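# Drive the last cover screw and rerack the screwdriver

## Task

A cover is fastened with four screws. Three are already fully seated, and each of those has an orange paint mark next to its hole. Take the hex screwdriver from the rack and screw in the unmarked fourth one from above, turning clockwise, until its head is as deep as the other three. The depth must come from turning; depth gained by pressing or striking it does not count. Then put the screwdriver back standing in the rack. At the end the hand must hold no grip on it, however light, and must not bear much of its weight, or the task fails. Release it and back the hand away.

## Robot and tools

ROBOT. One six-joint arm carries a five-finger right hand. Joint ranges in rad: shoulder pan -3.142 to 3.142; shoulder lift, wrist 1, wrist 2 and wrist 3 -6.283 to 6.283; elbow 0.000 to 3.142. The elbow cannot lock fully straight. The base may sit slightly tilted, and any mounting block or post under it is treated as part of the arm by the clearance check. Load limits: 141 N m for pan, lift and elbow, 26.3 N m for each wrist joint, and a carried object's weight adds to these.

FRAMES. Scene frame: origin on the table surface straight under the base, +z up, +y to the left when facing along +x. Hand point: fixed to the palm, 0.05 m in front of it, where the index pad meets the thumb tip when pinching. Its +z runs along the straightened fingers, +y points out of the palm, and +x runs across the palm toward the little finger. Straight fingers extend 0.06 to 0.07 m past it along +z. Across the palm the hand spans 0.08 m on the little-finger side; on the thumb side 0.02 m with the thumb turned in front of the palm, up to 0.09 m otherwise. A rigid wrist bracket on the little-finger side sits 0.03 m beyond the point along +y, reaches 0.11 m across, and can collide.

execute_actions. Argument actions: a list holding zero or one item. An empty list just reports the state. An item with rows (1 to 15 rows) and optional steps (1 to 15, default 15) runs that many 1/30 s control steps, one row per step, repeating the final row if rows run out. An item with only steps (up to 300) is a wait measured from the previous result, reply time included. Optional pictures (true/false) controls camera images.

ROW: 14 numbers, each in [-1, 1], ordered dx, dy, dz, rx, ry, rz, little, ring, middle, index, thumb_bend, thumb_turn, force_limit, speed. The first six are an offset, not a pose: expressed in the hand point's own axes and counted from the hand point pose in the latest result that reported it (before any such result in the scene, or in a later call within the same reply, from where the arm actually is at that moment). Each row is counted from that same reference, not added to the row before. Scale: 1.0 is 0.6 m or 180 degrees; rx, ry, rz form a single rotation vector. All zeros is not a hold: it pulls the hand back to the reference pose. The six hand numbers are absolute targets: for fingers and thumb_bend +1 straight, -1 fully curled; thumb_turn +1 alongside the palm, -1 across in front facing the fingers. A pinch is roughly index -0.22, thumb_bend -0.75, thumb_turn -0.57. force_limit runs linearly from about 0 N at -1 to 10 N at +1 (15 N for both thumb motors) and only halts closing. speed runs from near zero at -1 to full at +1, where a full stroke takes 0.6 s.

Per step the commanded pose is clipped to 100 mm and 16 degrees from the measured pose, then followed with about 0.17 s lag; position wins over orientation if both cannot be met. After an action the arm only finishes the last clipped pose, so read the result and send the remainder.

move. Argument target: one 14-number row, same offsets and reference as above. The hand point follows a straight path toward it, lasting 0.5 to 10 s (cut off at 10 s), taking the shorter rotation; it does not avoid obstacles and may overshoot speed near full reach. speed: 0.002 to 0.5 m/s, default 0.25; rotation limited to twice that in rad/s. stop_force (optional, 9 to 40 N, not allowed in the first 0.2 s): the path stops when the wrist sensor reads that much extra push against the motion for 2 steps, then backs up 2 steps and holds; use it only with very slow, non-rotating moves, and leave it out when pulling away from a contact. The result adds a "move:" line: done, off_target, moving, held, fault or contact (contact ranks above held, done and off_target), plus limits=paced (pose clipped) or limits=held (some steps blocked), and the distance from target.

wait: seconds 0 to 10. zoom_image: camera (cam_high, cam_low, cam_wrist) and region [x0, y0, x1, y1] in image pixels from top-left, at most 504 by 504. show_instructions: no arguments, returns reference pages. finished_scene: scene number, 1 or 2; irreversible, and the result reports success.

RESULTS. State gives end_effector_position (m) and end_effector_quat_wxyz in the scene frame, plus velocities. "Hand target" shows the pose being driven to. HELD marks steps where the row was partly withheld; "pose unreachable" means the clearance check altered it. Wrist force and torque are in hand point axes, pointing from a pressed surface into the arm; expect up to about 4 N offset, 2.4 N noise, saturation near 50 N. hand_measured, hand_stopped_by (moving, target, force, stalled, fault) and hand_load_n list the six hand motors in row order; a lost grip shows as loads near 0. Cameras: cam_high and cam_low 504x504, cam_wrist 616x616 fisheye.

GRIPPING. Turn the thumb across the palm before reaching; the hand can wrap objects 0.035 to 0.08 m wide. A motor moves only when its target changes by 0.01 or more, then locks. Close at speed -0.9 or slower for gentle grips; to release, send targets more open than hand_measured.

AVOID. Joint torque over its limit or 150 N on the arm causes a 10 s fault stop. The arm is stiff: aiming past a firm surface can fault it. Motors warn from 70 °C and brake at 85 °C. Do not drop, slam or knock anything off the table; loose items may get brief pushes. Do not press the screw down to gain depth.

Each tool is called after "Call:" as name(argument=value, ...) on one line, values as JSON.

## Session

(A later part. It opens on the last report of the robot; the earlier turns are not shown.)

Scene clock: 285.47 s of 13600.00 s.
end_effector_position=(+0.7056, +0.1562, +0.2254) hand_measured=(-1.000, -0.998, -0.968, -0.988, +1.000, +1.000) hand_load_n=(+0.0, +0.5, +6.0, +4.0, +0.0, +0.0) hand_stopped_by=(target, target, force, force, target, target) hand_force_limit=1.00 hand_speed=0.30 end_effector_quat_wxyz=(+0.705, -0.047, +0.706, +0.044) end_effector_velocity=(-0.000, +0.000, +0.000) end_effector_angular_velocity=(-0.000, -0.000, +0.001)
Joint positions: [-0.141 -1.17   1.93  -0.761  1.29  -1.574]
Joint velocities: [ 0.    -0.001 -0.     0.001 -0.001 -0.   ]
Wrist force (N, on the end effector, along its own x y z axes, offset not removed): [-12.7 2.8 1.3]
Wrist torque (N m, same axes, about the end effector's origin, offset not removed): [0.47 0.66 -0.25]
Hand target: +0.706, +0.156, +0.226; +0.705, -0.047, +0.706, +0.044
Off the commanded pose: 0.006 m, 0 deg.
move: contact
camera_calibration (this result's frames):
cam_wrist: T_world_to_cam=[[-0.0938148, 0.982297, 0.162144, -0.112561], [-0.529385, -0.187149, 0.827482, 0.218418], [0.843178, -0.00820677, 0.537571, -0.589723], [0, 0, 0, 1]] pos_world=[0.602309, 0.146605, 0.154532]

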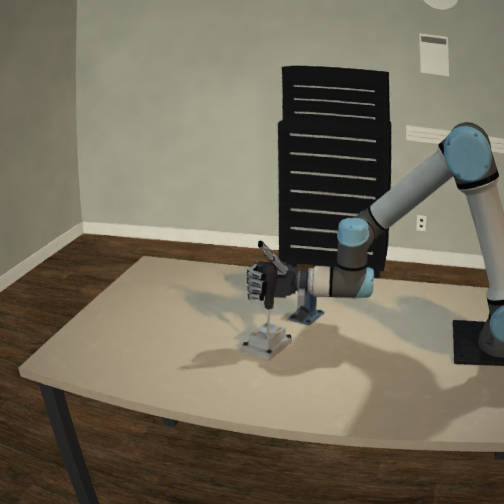

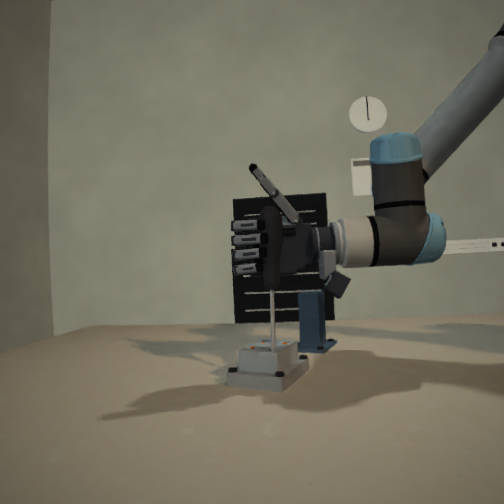

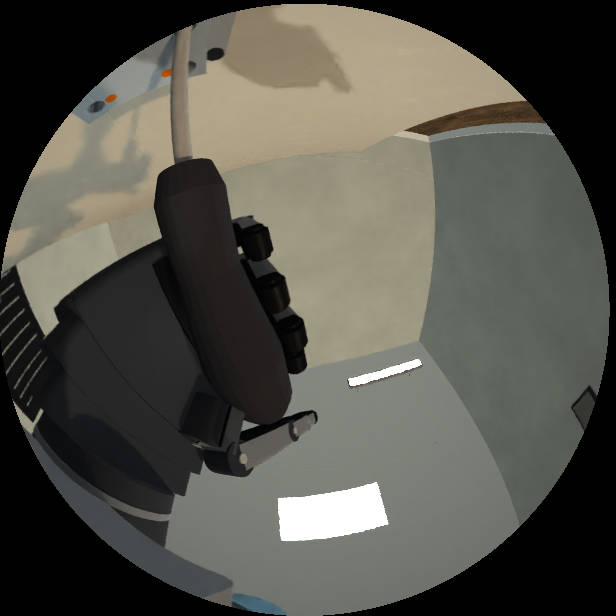

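Call:
move(target=[0.0003,-0.0528,0.0118,0.1667,0,0,-1,-1,-1,-1,1,1,1,0.3], speed=0.1)

Call:
move(target=[-0.012,0,0,0,0,0,-1,-1,-1,-1,1,1,1,0.3], speed=0.05)

Call:
move(target=[0,0.0398,-0.0367,-0.1667,0,0,-1,-1,-1,-1,1,1,1,0.3], speed=0.15)

Call:
move(target=[0.0105,0,0,0,0,0,-1,-1,-1,-1,1,1,1,0.3], speed=0.01)

Call:
move(target=[0.012,0,0,0,0,0,-1,-1,-1,-1,1,1,1,0.3], speed=0.002, stop_force=9)

Scene clock: 290.63 s of 13600.00 s.
end_effector_position=(+0.7168, +0.1258, +0.2254) hand_measured=(-1.000, -0.998, -0.968, -0.988, +1.000, +1.000) hand_load_n=(+0.0, +0.5, +5.5, +4.5, +0.0, +0.0) hand_stopped_by=(target, target, force, force, target, target) hand_force_limit=1.00 hand_speed=0.30 end_effector_quat_wxyz=(+0.694, +0.136, +0.693, -0.139) end_effector_velocity=(+0.000, +0.001, -0.001) end_effector_angular_velocity=(-0.000, +0.002, -0.012)
Joint positions: [ 0.079 -1.128  1.865 -0.739  2.032 -1.574]
Joint velocities: [ 0.007  0.004 -0.005  0.004  0.019  0.   ]
Wrist force (N, on the end effector, along its own x y z axes, offset not removed): [-12.6 1.3 0.6]
Wrist torque (N m, same axes, about the end effector's origin, offset not removed): [0.16 0.55 -0.15]
Hand target: +0.717, +0.126, +0.225; +0.694, +0.137, +0.693, -0.140
Off the commanded pose: 0.000 m, 0 deg.
move: done
camera_calibration (this result's frames):
cam_wrist: T_world_to_cam=[[0.407866, 0.898452, 0.162572, -0.43084], [-0.554274, 0.102151, 0.826042, 0.200429], [0.725552, -0.427024, 0.539652, -0.462839], [0, 0, 0, 1]] pos_world=[0.622631, 0.168971, 0.154252]

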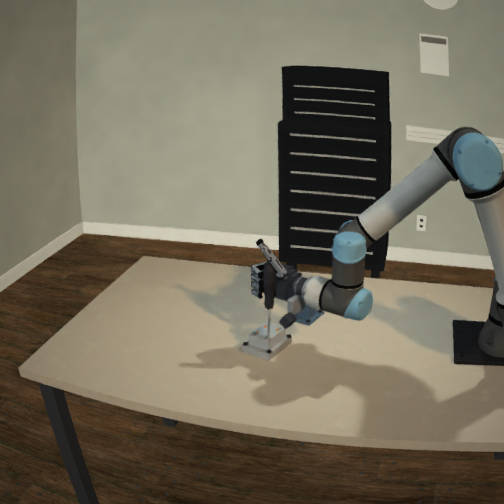

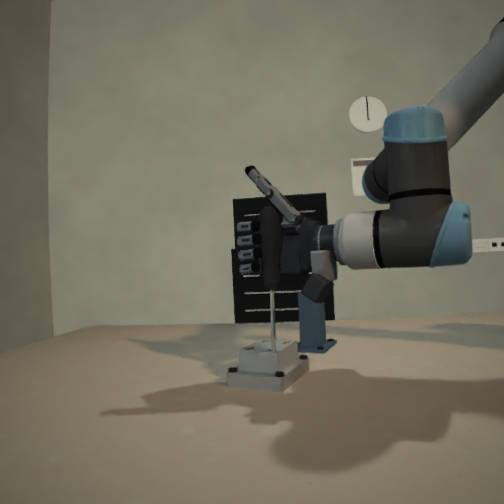

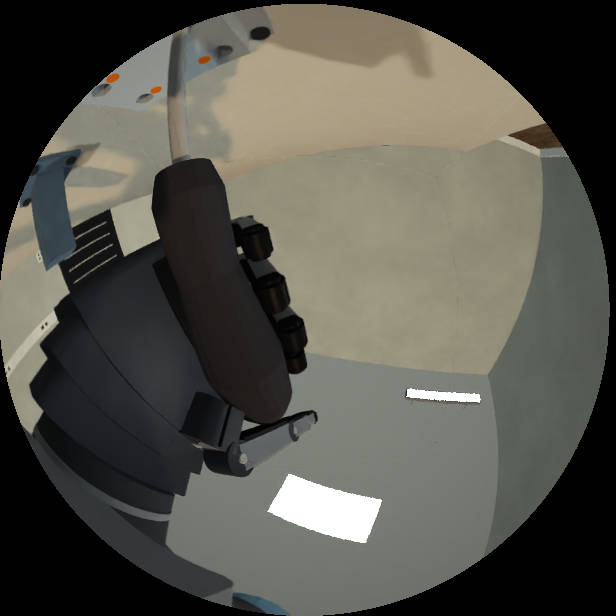

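Scene clock: 291.37 s of 13600.00 s.
end_effector_position=(+0.7168, +0.1259, +0.2323) hand_measured=(-1.000, -0.998, -0.968, -0.988, +1.000, +1.000) hand_load_n=(+0.0, +0.0, +5.5, +4.5, +0.0, +0.0) hand_stopped_by=(target, target, force, force, target, target) hand_force_limit=1.00 hand_speed=0.30 end_effector_quat_wxyz=(+0.694, +0.136, +0.693, -0.139) end_effector_velocity=(-0.000, -0.000, +0.003) end_effector_angular_velocity=(+0.000, -0.001, -0.000)
Joint positions: [ 0.079 -1.139  1.86  -0.723  2.032 -1.574]
Joint velocities: [-0.    -0.005 -0.002  0.006 -0.    -0.   ]
Wrist force (N, on the end effector, along its own x y z axes, offset not removed): [2.3 1.8 2.3]
Wrist torque (N m, same axes, about the end effector's origin, offset not removed): [0.19 -0.35 0.06]
Hand target: +0.717, +0.126, +0.233; +0.694, +0.136, +0.693, -0.139
Off the commanded pose: 0.000 m, 0 deg.
move: done
camera_calibration (this result's frames):
cam_wrist: T_world_to_cam=[[0.407776, 0.898491, 0.16258, -0.431985], [-0.554297, 0.102096, 0.826034, 0.194781], [0.725585, -0.426955, 0.539663, -0.466516], [0, 0, 0, 1]] pos_world=[0.622617, 0.169067, 0.161098]

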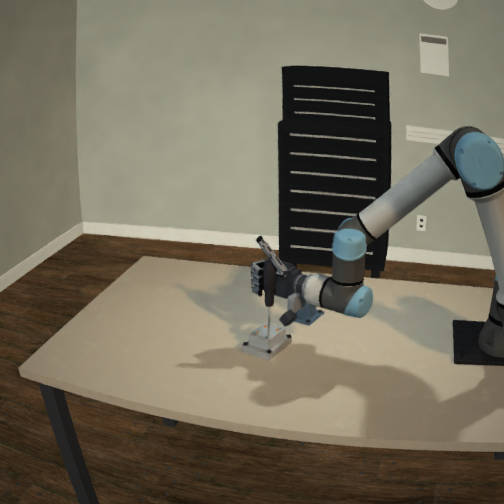

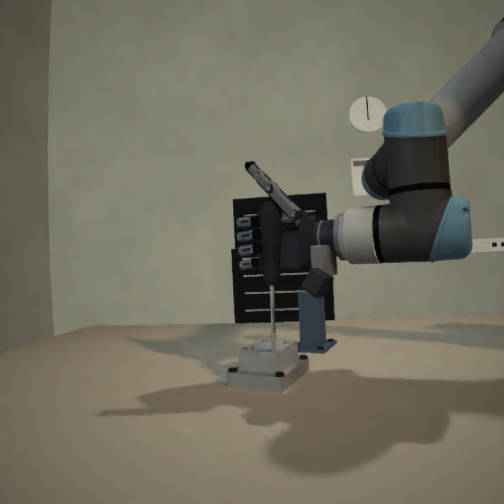

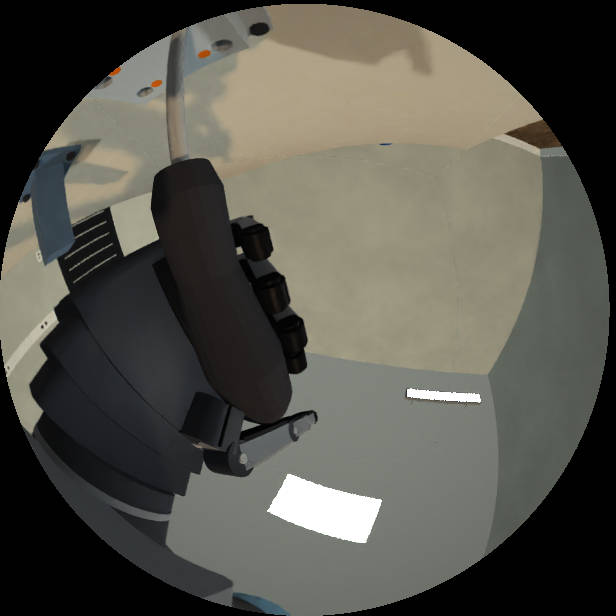

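Scene clock: 293.60 s of 13600.00 s.
end_effector_position=(+0.7054, +0.1562, +0.2321) hand_measured=(-1.000, -0.998, -0.968, -0.988, +1.000, +1.000) hand_load_n=(+0.0, +0.5, +5.5, +4.0, +0.0, -0.5) hand_stopped_by=(target, target, force, force, target, target) hand_force_limit=1.00 hand_speed=0.30 end_effector_quat_wxyz=(+0.705, -0.047, +0.706, +0.044) end_effector_velocity=(+0.000, +0.001, +0.000) end_effector_angular_velocity=(-0.001, -0.001, +0.016)
Joint positions: [-0.141 -1.181  1.925 -0.744  1.29  -1.574]
Joint velocities: [-0.006  0.002 -0.003  0.    -0.022 -0.001]
Wrist force (N, on the end effector, along its own x y z axes, offset not removed): [1.8 0.2 0.4]
Wrist torque (N m, same axes, about the end effector's origin, offset not removed): [0.10 -0.33 -0.04]
Hand target: +0.705, +0.156, +0.232; +0.705, -0.048, +0.706, +0.045
Off the commanded pose: 0.000 m, 0 deg.
move: done
camera_calibration (this result's frames):
cam_wrist: T_world_to_cam=[[-0.0936997, 0.98231, 0.162134, -0.113807], [-0.529414, -0.187078, 0.82748, 0.212837], [0.843173, -0.00830126, 0.537578, -0.593131], [0, 0, 0, 1]] pos_world=[0.602127, 0.146687, 0.161188]

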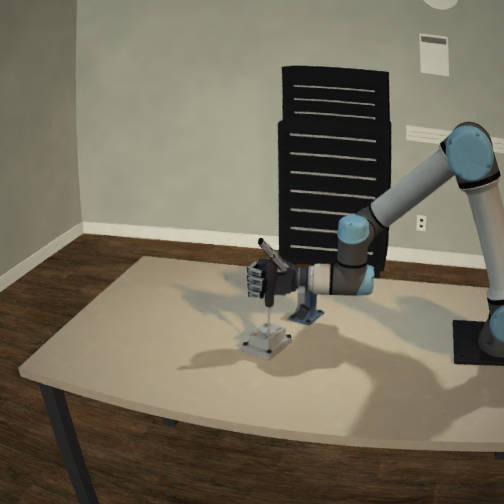

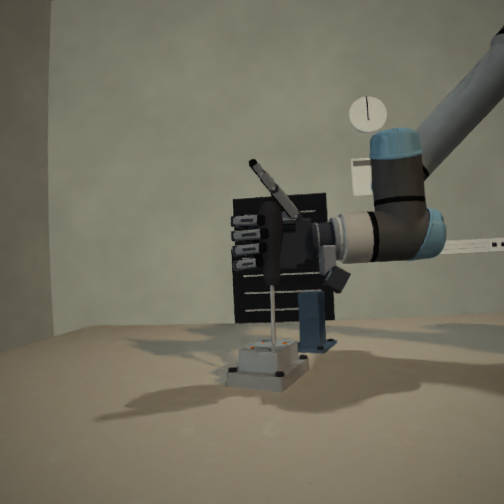

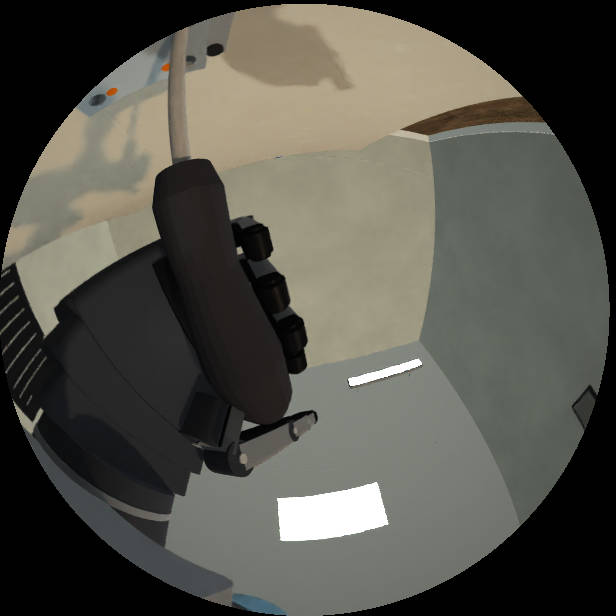

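Scene clock: 294.47 s of 13600.00 s.
end_effector_position=(+0.7054, +0.1562, +0.2261) hand_measured=(-1.000, -0.998, -0.968, -0.988, +1.000, +1.000) hand_load_n=(+0.0, +0.5, +6.0, +4.0, +0.0, -0.5) hand_stopped_by=(target, target, force, force, target, target) hand_force_limit=1.00 hand_speed=0.30 end_effector_quat_wxyz=(+0.705, -0.047, +0.706, +0.044) end_effector_velocity=(-0.000, +0.001, -0.003) end_effector_angular_velocity=(-0.000, -0.000, +0.001)
Joint positions: [-0.141 -1.171  1.93  -0.759  1.29  -1.574]
Joint velocities: [ 0.001  0.004  0.003 -0.007 -0.    -0.   ]
Wrist force (N, on the end effector, along its own x y z axes, offset not removed): [1.3 2.6 1.6]
Wrist torque (N m, same axes, about the end effector's origin, offset not removed): [0.36 -0.28 0.14]
Hand target: +0.705, +0.156, +0.226; +0.705, -0.047, +0.706, +0.044
Off the commanded pose: 0.000 m, 0 deg.
move: done
camera_calibration (this result's frames):
cam_wrist: T_world_to_cam=[[-0.0936585, 0.98232, 0.1621, -0.112804], [-0.529413, -0.187027, 0.827492, 0.217757], [0.843178, -0.0083163, 0.53757, -0.589924], [0, 0, 0, 1]] pos_world=[0.602129, 0.14663, 0.155219]

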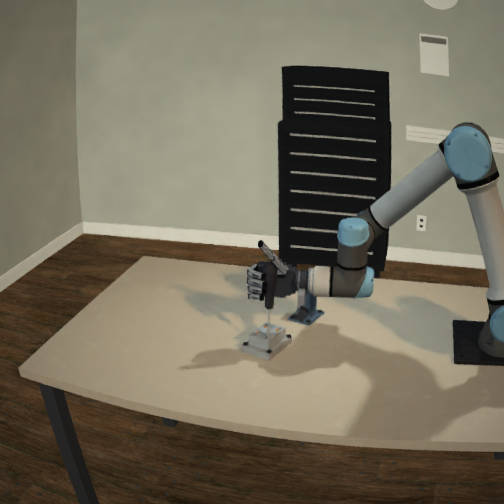

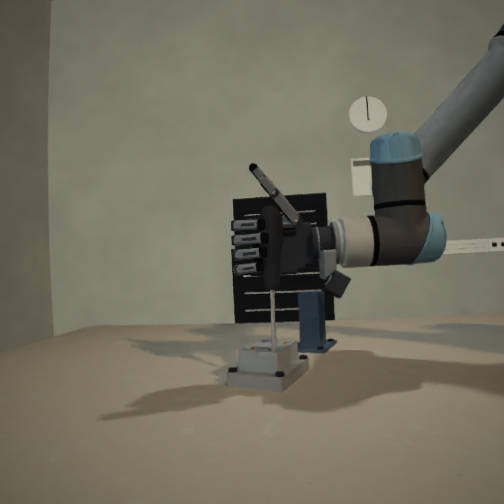

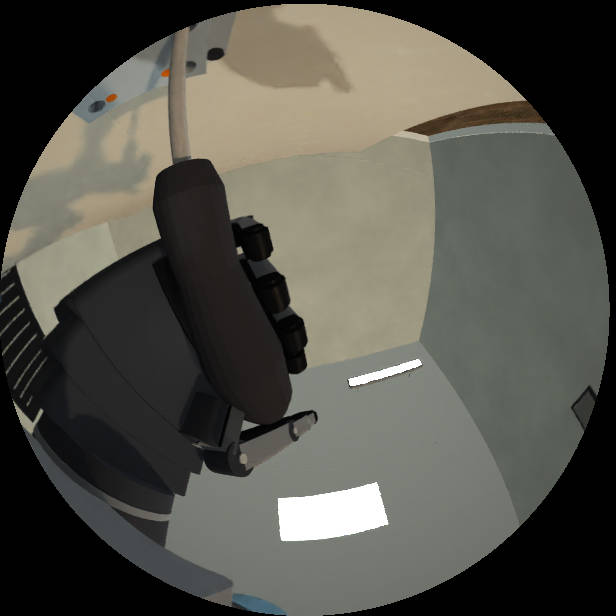

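Scene clock: 295.27 s of 13600.00 s.
end_effector_position=(+0.7055, +0.1562, +0.2253) hand_measured=(-1.000, -0.998, -0.968, -0.988, +1.000, +1.000) hand_load_n=(+0.0, +0.5, +6.0, +4.5, +0.0, +0.0) hand_stopped_by=(target, target, force, force, target, target) hand_force_limit=1.00 hand_speed=0.30 end_effector_quat_wxyz=(+0.706, -0.047, +0.706, +0.044) end_effector_velocity=(-0.000, +0.000, +0.000) end_effector_angular_velocity=(-0.000, -0.000, +0.000)
Joint positions: [-0.141 -1.17   1.931 -0.762  1.29  -1.574]
Joint velocities: [ 0.001 -0.001  0.     0.001  0.    -0.   ]
Wrist force (N, on the end effector, along its own x y z axes, offset not removed): [-11.0 2.6 2.1]
Wrist torque (N m, same axes, about the end effector's origin, offset not removed): [0.35 0.40 -0.25]
Hand target: +0.705, +0.156, +0.225; +0.706, -0.047, +0.706, +0.044
Off the commanded pose: 0.006 m, 0 deg.
move: contact
camera_calibration (this result's frames):
cam_wrist: T_world_to_cam=[[-0.0937114, 0.982325, 0.162034, -0.11262], [-0.529637, -0.186997, 0.827355, 0.218623], [0.843032, -0.00828643, 0.5378, -0.589466], [0, 0, 0, 1]] pos_world=[0.602176, 0.146627, 0.154384]

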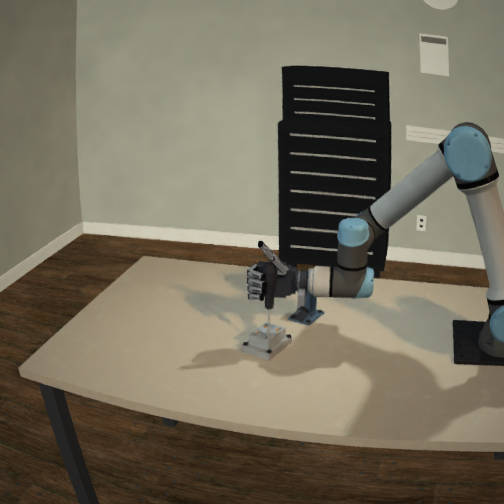

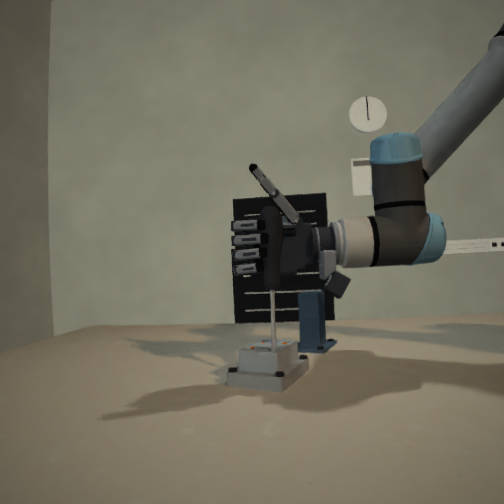

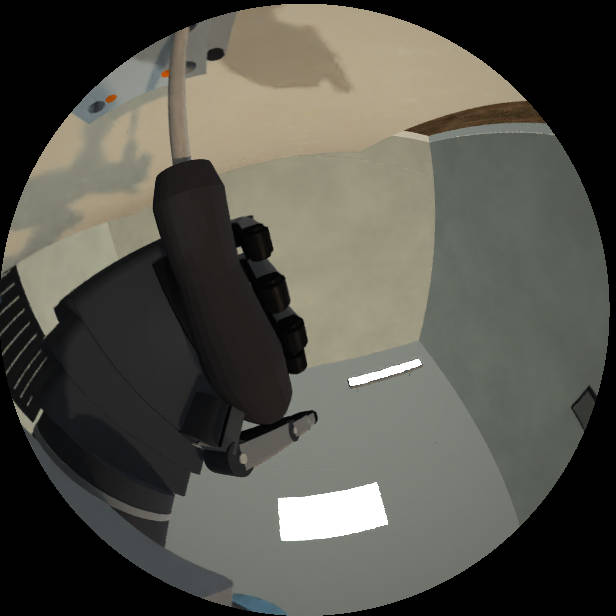

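Call:
move(target=[-0.003,0,0.008,0,0,0,-1,-1,-1,-1,1,1,1,0.3], speed=0.005)

Call:
zoom_image(camera="cam_low", region=[240,290,300,370])

Call:
move(target=[0,0,-0.016,0,0,0,-1,-1,-1,-1,1,1,1,0.3], speed=0.005)

Call:
zoom_image(camera="cam_low", region=[240,290,300,370])

Scene clock: 298.33 s of 13600.00 s.
end_effector_position=(+0.7101, +0.1568, +0.2271) hand_measured=(-1.000, -0.998, -0.968, -0.988, +1.000, +1.000) hand_load_n=(+0.0, +0.0, +5.5, +4.5, +0.0, +0.0) hand_stopped_by=(target, target, force, force, target, target) hand_force_limit=1.00 hand_speed=0.30 end_effector_quat_wxyz=(+0.706, -0.047, +0.706, +0.044) end_effector_velocity=(+0.001, +0.001, +0.001) end_effector_angular_velocity=(-0.000, -0.001, +0.002)
Joint positions: [-0.138 -1.164  1.915 -0.752  1.293 -1.574]
Joint velocities: [ 0.001  0.002 -0.004  0.002 -0.001 -0.   ]
Wrist force (N, on the end effector, along its own x y z axes, offset not removed): [0.2 2.0 1.1]
Wrist torque (N m, same axes, about the end effector's origin, offset not removed): [0.29 0.05 0.04]
Hand target: +0.710, +0.157, +0.227; +0.706, -0.047, +0.706, +0.044
Off the commanded pose: 0.000 m, 0 deg.
move: done
camera_calibration (this result's frames):
cam_wrist: T_world_to_cam=[[-0.0937132, 0.982325, 0.162034, -0.113061], [-0.529642, -0.186998, 0.827352, 0.219734], [0.843029, -0.00828597, 0.537805, -0.594271], [0, 0, 0, 1]] pos_world=[0.606773, 0.147229, 0.156124]

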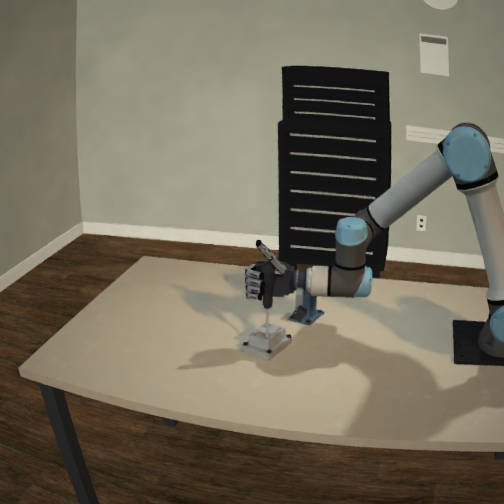

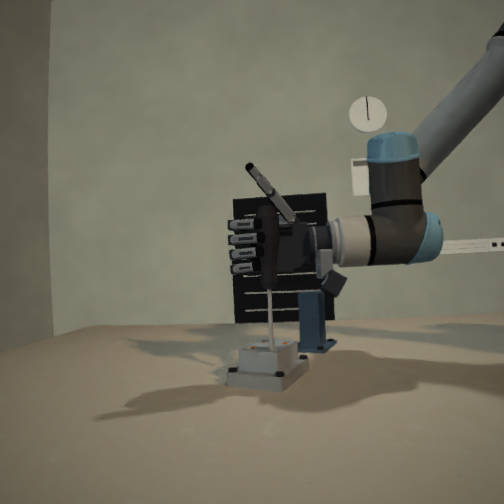

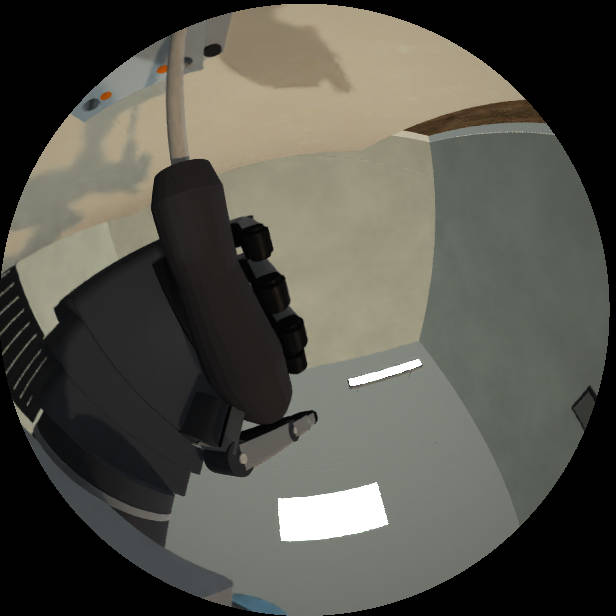

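Region (240, 290, 300, 370) of cam_low's 504x504 image, scaled by 6.300, with more detail than that image has; it fills the left 378 columns of this view, and the rest is white.

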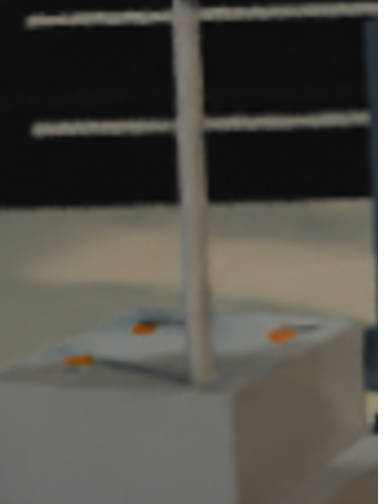

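Scene clock: 300.47 s of 13600.00 s.
end_effector_position=(+0.7007, +0.1556, +0.2271) hand_measured=(-1.000, -0.998, -0.968, -0.988, +1.000, +1.000) hand_load_n=(+0.0, +1.0, +6.5, +4.0, +0.0, -1.5) hand_stopped_by=(target, target, force, force, target, target) hand_force_limit=1.00 hand_speed=0.30 end_effector_quat_wxyz=(+0.706, -0.047, +0.706, +0.044) end_effector_velocity=(-0.001, -0.001, +0.000) end_effector_angular_velocity=(-0.000, -0.000, -0.000)
Joint positions: [-0.144 -1.182  1.944 -0.763  1.287 -1.574]
Joint velocities: [-0.002 -0.003  0.004 -0.002 -0.002 -0.   ]
Wrist force (N, on the end effector, along its own x y z axes, offset not removed): [2.2 2.7 3.1]
Wrist torque (N m, same axes, about the end effector's origin, offset not removed): [0.29 -0.58 0.18]
Hand target: +0.701, +0.156, +0.227; +0.706, -0.047, +0.706, +0.044
Off the commanded pose: 0.000 m, 0 deg.
move: done
camera_calibration (this result's frames):
cam_wrist: T_world_to_cam=[[-0.0937137, 0.982326, 0.162031, -0.112755], [-0.52964, -0.186997, 0.827354, 0.214549], [0.84303, -0.00828388, 0.537803, -0.586409], [0, 0, 0, 1]] pos_world=[0.597428, 0.146024, 0.156134]

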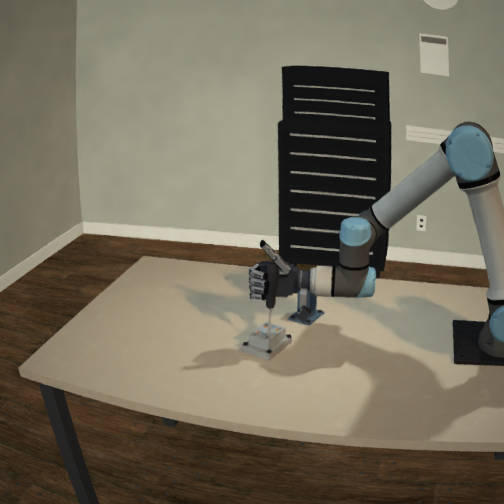

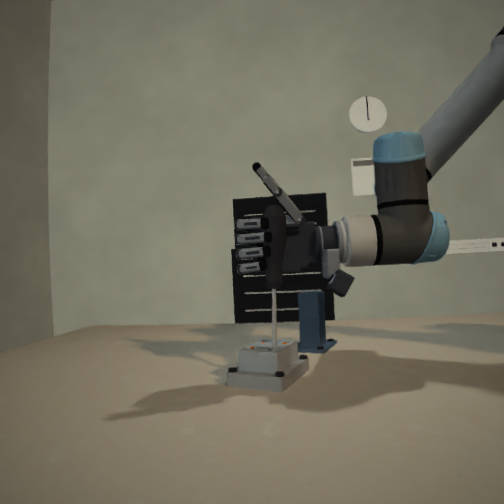

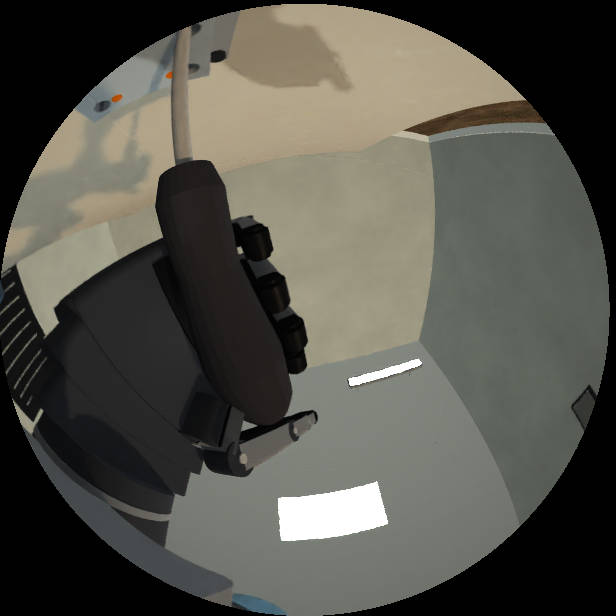

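Region (240, 290, 300, 370) of cam_low's 504x504 image, scaled by 6.300, with more detail than that image has; it fills the left 378 columns of this view, and the rest is white.

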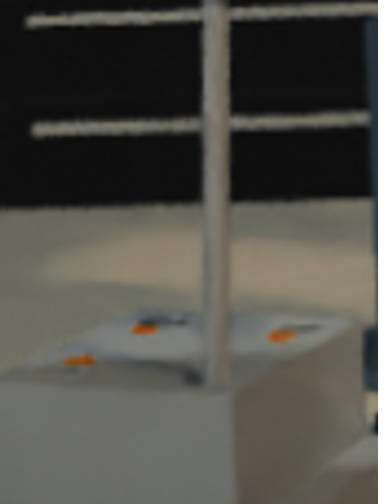

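Call:
move(target=[0,0,0.0165,0,0,0,-1,-1,-1,-1,1,1,1,0.3], speed=0.008)

Call:
move(target=[0,0,-0.004,0,0,0,-1,-1,-1,-1,1,1,1,0.3], speed=0.005)

Call:
zoom_image(camera="cam_low", region=[240,290,300,370])

Call:
move(target=[0.012,0,0,0,0,0,-1,-1,-1,-1,1,1,1,0.3], speed=0.002, stop_force=9)

Scene clock: 303.87 s of 13600.00 s.
end_effector_position=(+0.7103, +0.1568, +0.2271) hand_measured=(-1.000, -0.998, -0.968, -0.988, +1.000, +1.000) hand_load_n=(+0.0, +0.0, +5.5, +4.5, +0.0, +0.0) hand_stopped_by=(target, target, force, force, target, target) hand_force_limit=1.00 hand_speed=0.30 end_effector_quat_wxyz=(+0.706, -0.047, +0.706, +0.044) end_effector_velocity=(+0.002, +0.001, +0.000) end_effector_angular_velocity=(-0.000, -0.000, +0.000)
Joint positions: [-0.138 -1.163  1.915 -0.752  1.293 -1.574]
Joint velocities: [ 0.002  0.004 -0.006  0.002  0.002  0.   ]
Wrist force (N, on the end effector, along its own x y z axes, offset not removed): [1.3 2.1 -0.5]
Wrist torque (N m, same axes, about the end effector's origin, offset not removed): [0.45 -0.14 0.13]
Hand target: +0.711, +0.157, +0.227; +0.706, -0.047, +0.706, +0.044
Off the commanded pose: 0.000 m, 0 deg.
move: done
camera_calibration (this result's frames):
cam_wrist: T_world_to_cam=[[-0.0937176, 0.982325, 0.162032, -0.113066], [-0.529648, -0.186999, 0.827348, 0.219845], [0.843024, -0.00828272, 0.537811, -0.594432], [0, 0, 0, 1]] pos_world=[0.606965, 0.147254, 0.156124]

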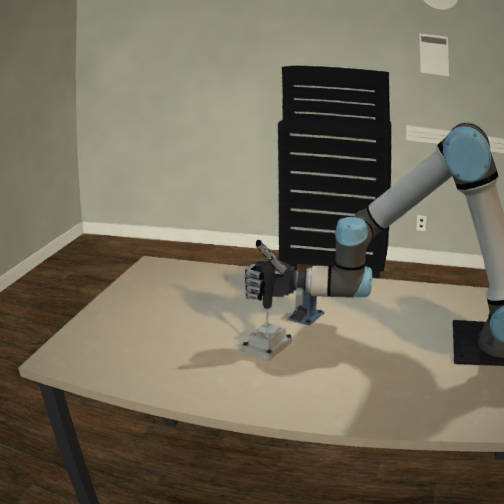

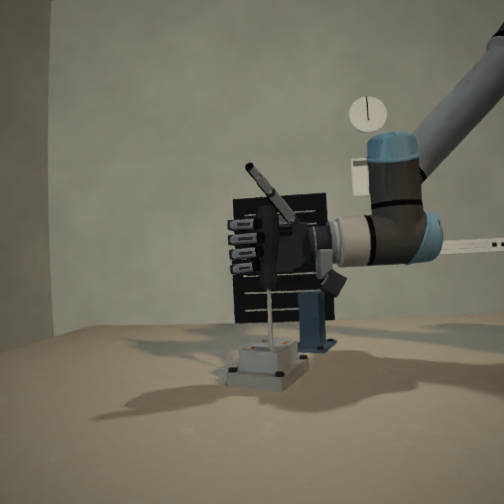

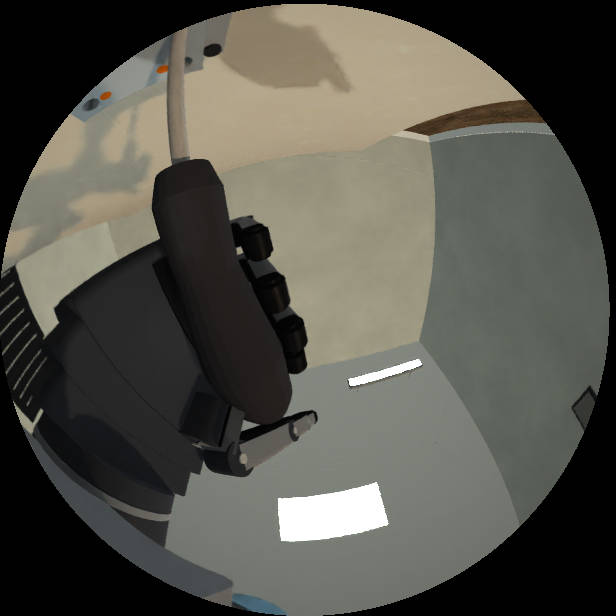

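Scene clock: 304.57 s of 13600.00 s.
end_effector_position=(+0.7080, +0.1565, +0.2271) hand_measured=(-1.000, -0.998, -0.968, -0.988, +1.000, +1.000) hand_load_n=(+0.0, +0.0, +5.5, +4.5, +0.0, +0.0) hand_stopped_by=(target, target, force, force, target, target) hand_force_limit=1.00 hand_speed=0.30 end_effector_quat_wxyz=(+0.706, -0.047, +0.706, +0.044) end_effector_velocity=(-0.001, +0.000, +0.000) end_effector_angular_velocity=(+0.000, +0.000, +0.001)
Joint positions: [-0.14  -1.168  1.922 -0.755  1.291 -1.574]
Joint velocities: [-0.001 -0.003  0.003 -0.001 -0.001 -0.   ]
Wrist force (N, on the end effector, along its own x y z axes, offset not removed): [1.3 0.2 0.7]
Wrist torque (N m, same axes, about the end effector's origin, offset not removed): [0.15 -0.15 0.04]
Hand target: +0.708, +0.156, +0.227; +0.706, -0.047, +0.706, +0.044
Off the commanded pose: 0.000 m, 0 deg.
move: done
camera_calibration (this result's frames):
cam_wrist: T_world_to_cam=[[-0.0937495, 0.982323, 0.162029, -0.112992], [-0.529648, -0.187014, 0.827344, 0.218621], [0.84302, -0.00825542, 0.537818, -0.592576], [0, 0, 0, 1]] pos_world=[0.604753, 0.146988, 0.156131]

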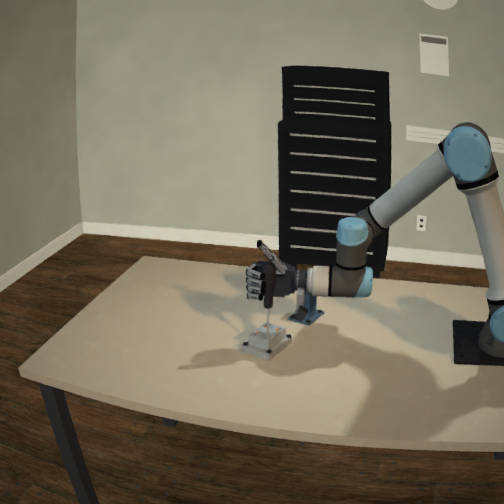

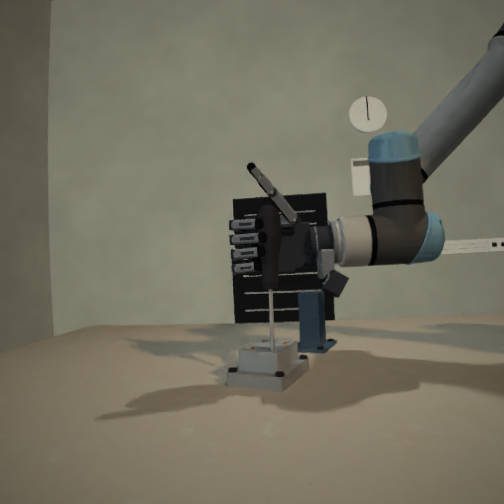

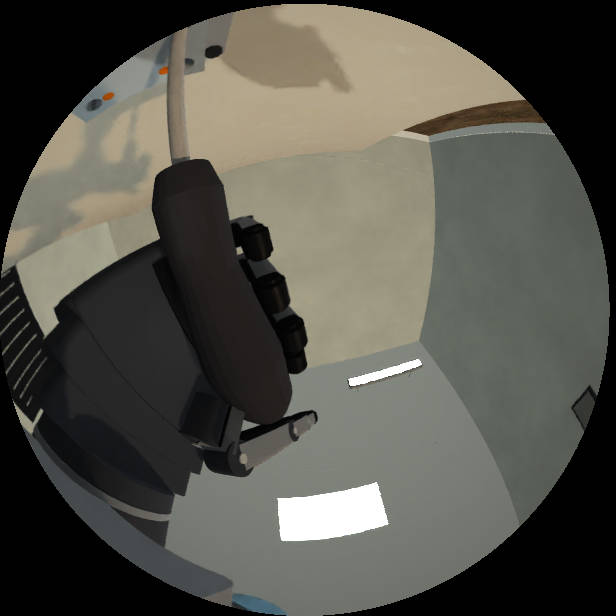

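Region (240, 290, 300, 370) of cam_low's 504x504 image, scaled by 6.300, with more detail than that image has; it fills the left 378 columns of this view, and the rest is white.

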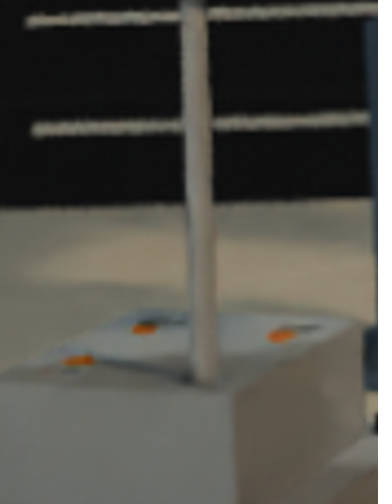

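Scene clock: 305.90 s of 13600.00 s.
end_effector_position=(+0.7081, +0.1565, +0.2252) hand_measured=(-1.000, -0.998, -0.968, -0.988, +1.000, +1.000) hand_load_n=(+0.0, +0.0, +5.5, +4.5, +0.0, +0.0) hand_stopped_by=(target, target, force, force, target, target) hand_force_limit=1.00 hand_speed=0.30 end_effector_quat_wxyz=(+0.706, -0.047, +0.706, +0.044) end_effector_velocity=(-0.000, -0.001, +0.001) end_effector_angular_velocity=(-0.000, -0.000, -0.001)
Joint positions: [-0.14  -1.164  1.923 -0.76   1.291 -1.574]
Joint velocities: [-0.001 -0.001  0.     0.     0.001  0.   ]
Wrist force (N, on the end effector, along its own x y z axes, offset not removed): [-10.3 1.9 0.2]
Wrist torque (N m, same axes, about the end effector's origin, offset not removed): [0.39 0.40 -0.19]
Hand target: +0.708, +0.157, +0.225; +0.706, -0.047, +0.706, +0.044
Off the commanded pose: 0.005 m, 0 deg.
move: contact
camera_calibration (this result's frames):
cam_wrist: T_world_to_cam=[[-0.0937898, 0.98233, 0.161959, -0.112621], [-0.529891, -0.186974, 0.827198, 0.220363], [0.842864, -0.0082377, 0.538064, -0.591555], [0, 0, 0, 1]] pos_world=[0.604806, 0.14696, 0.15425]

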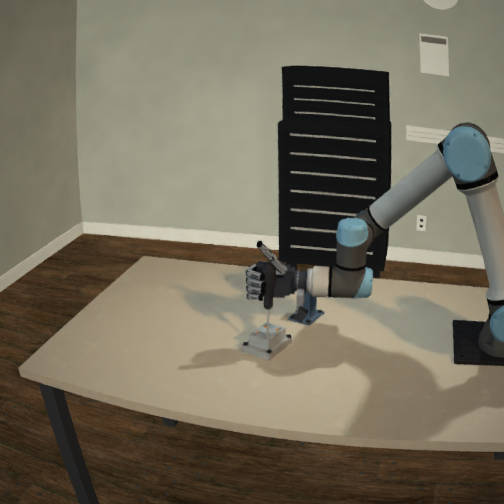

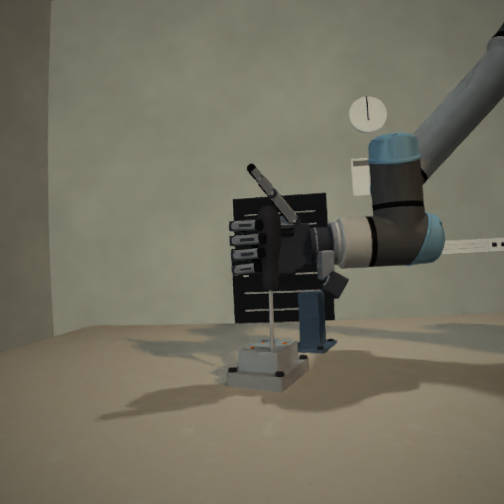

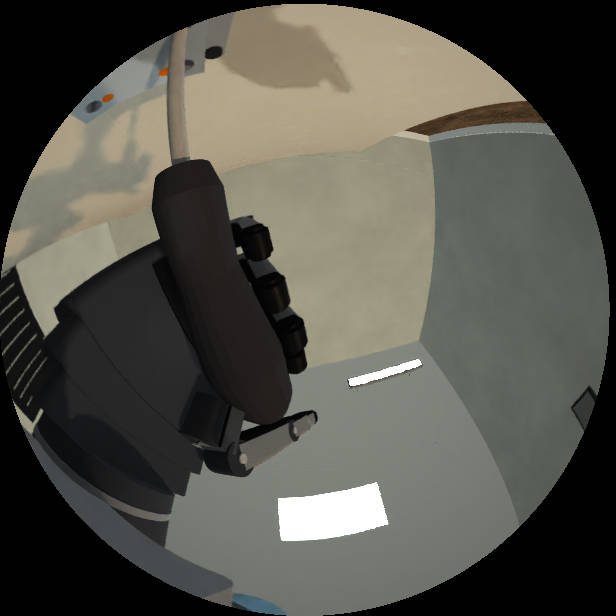

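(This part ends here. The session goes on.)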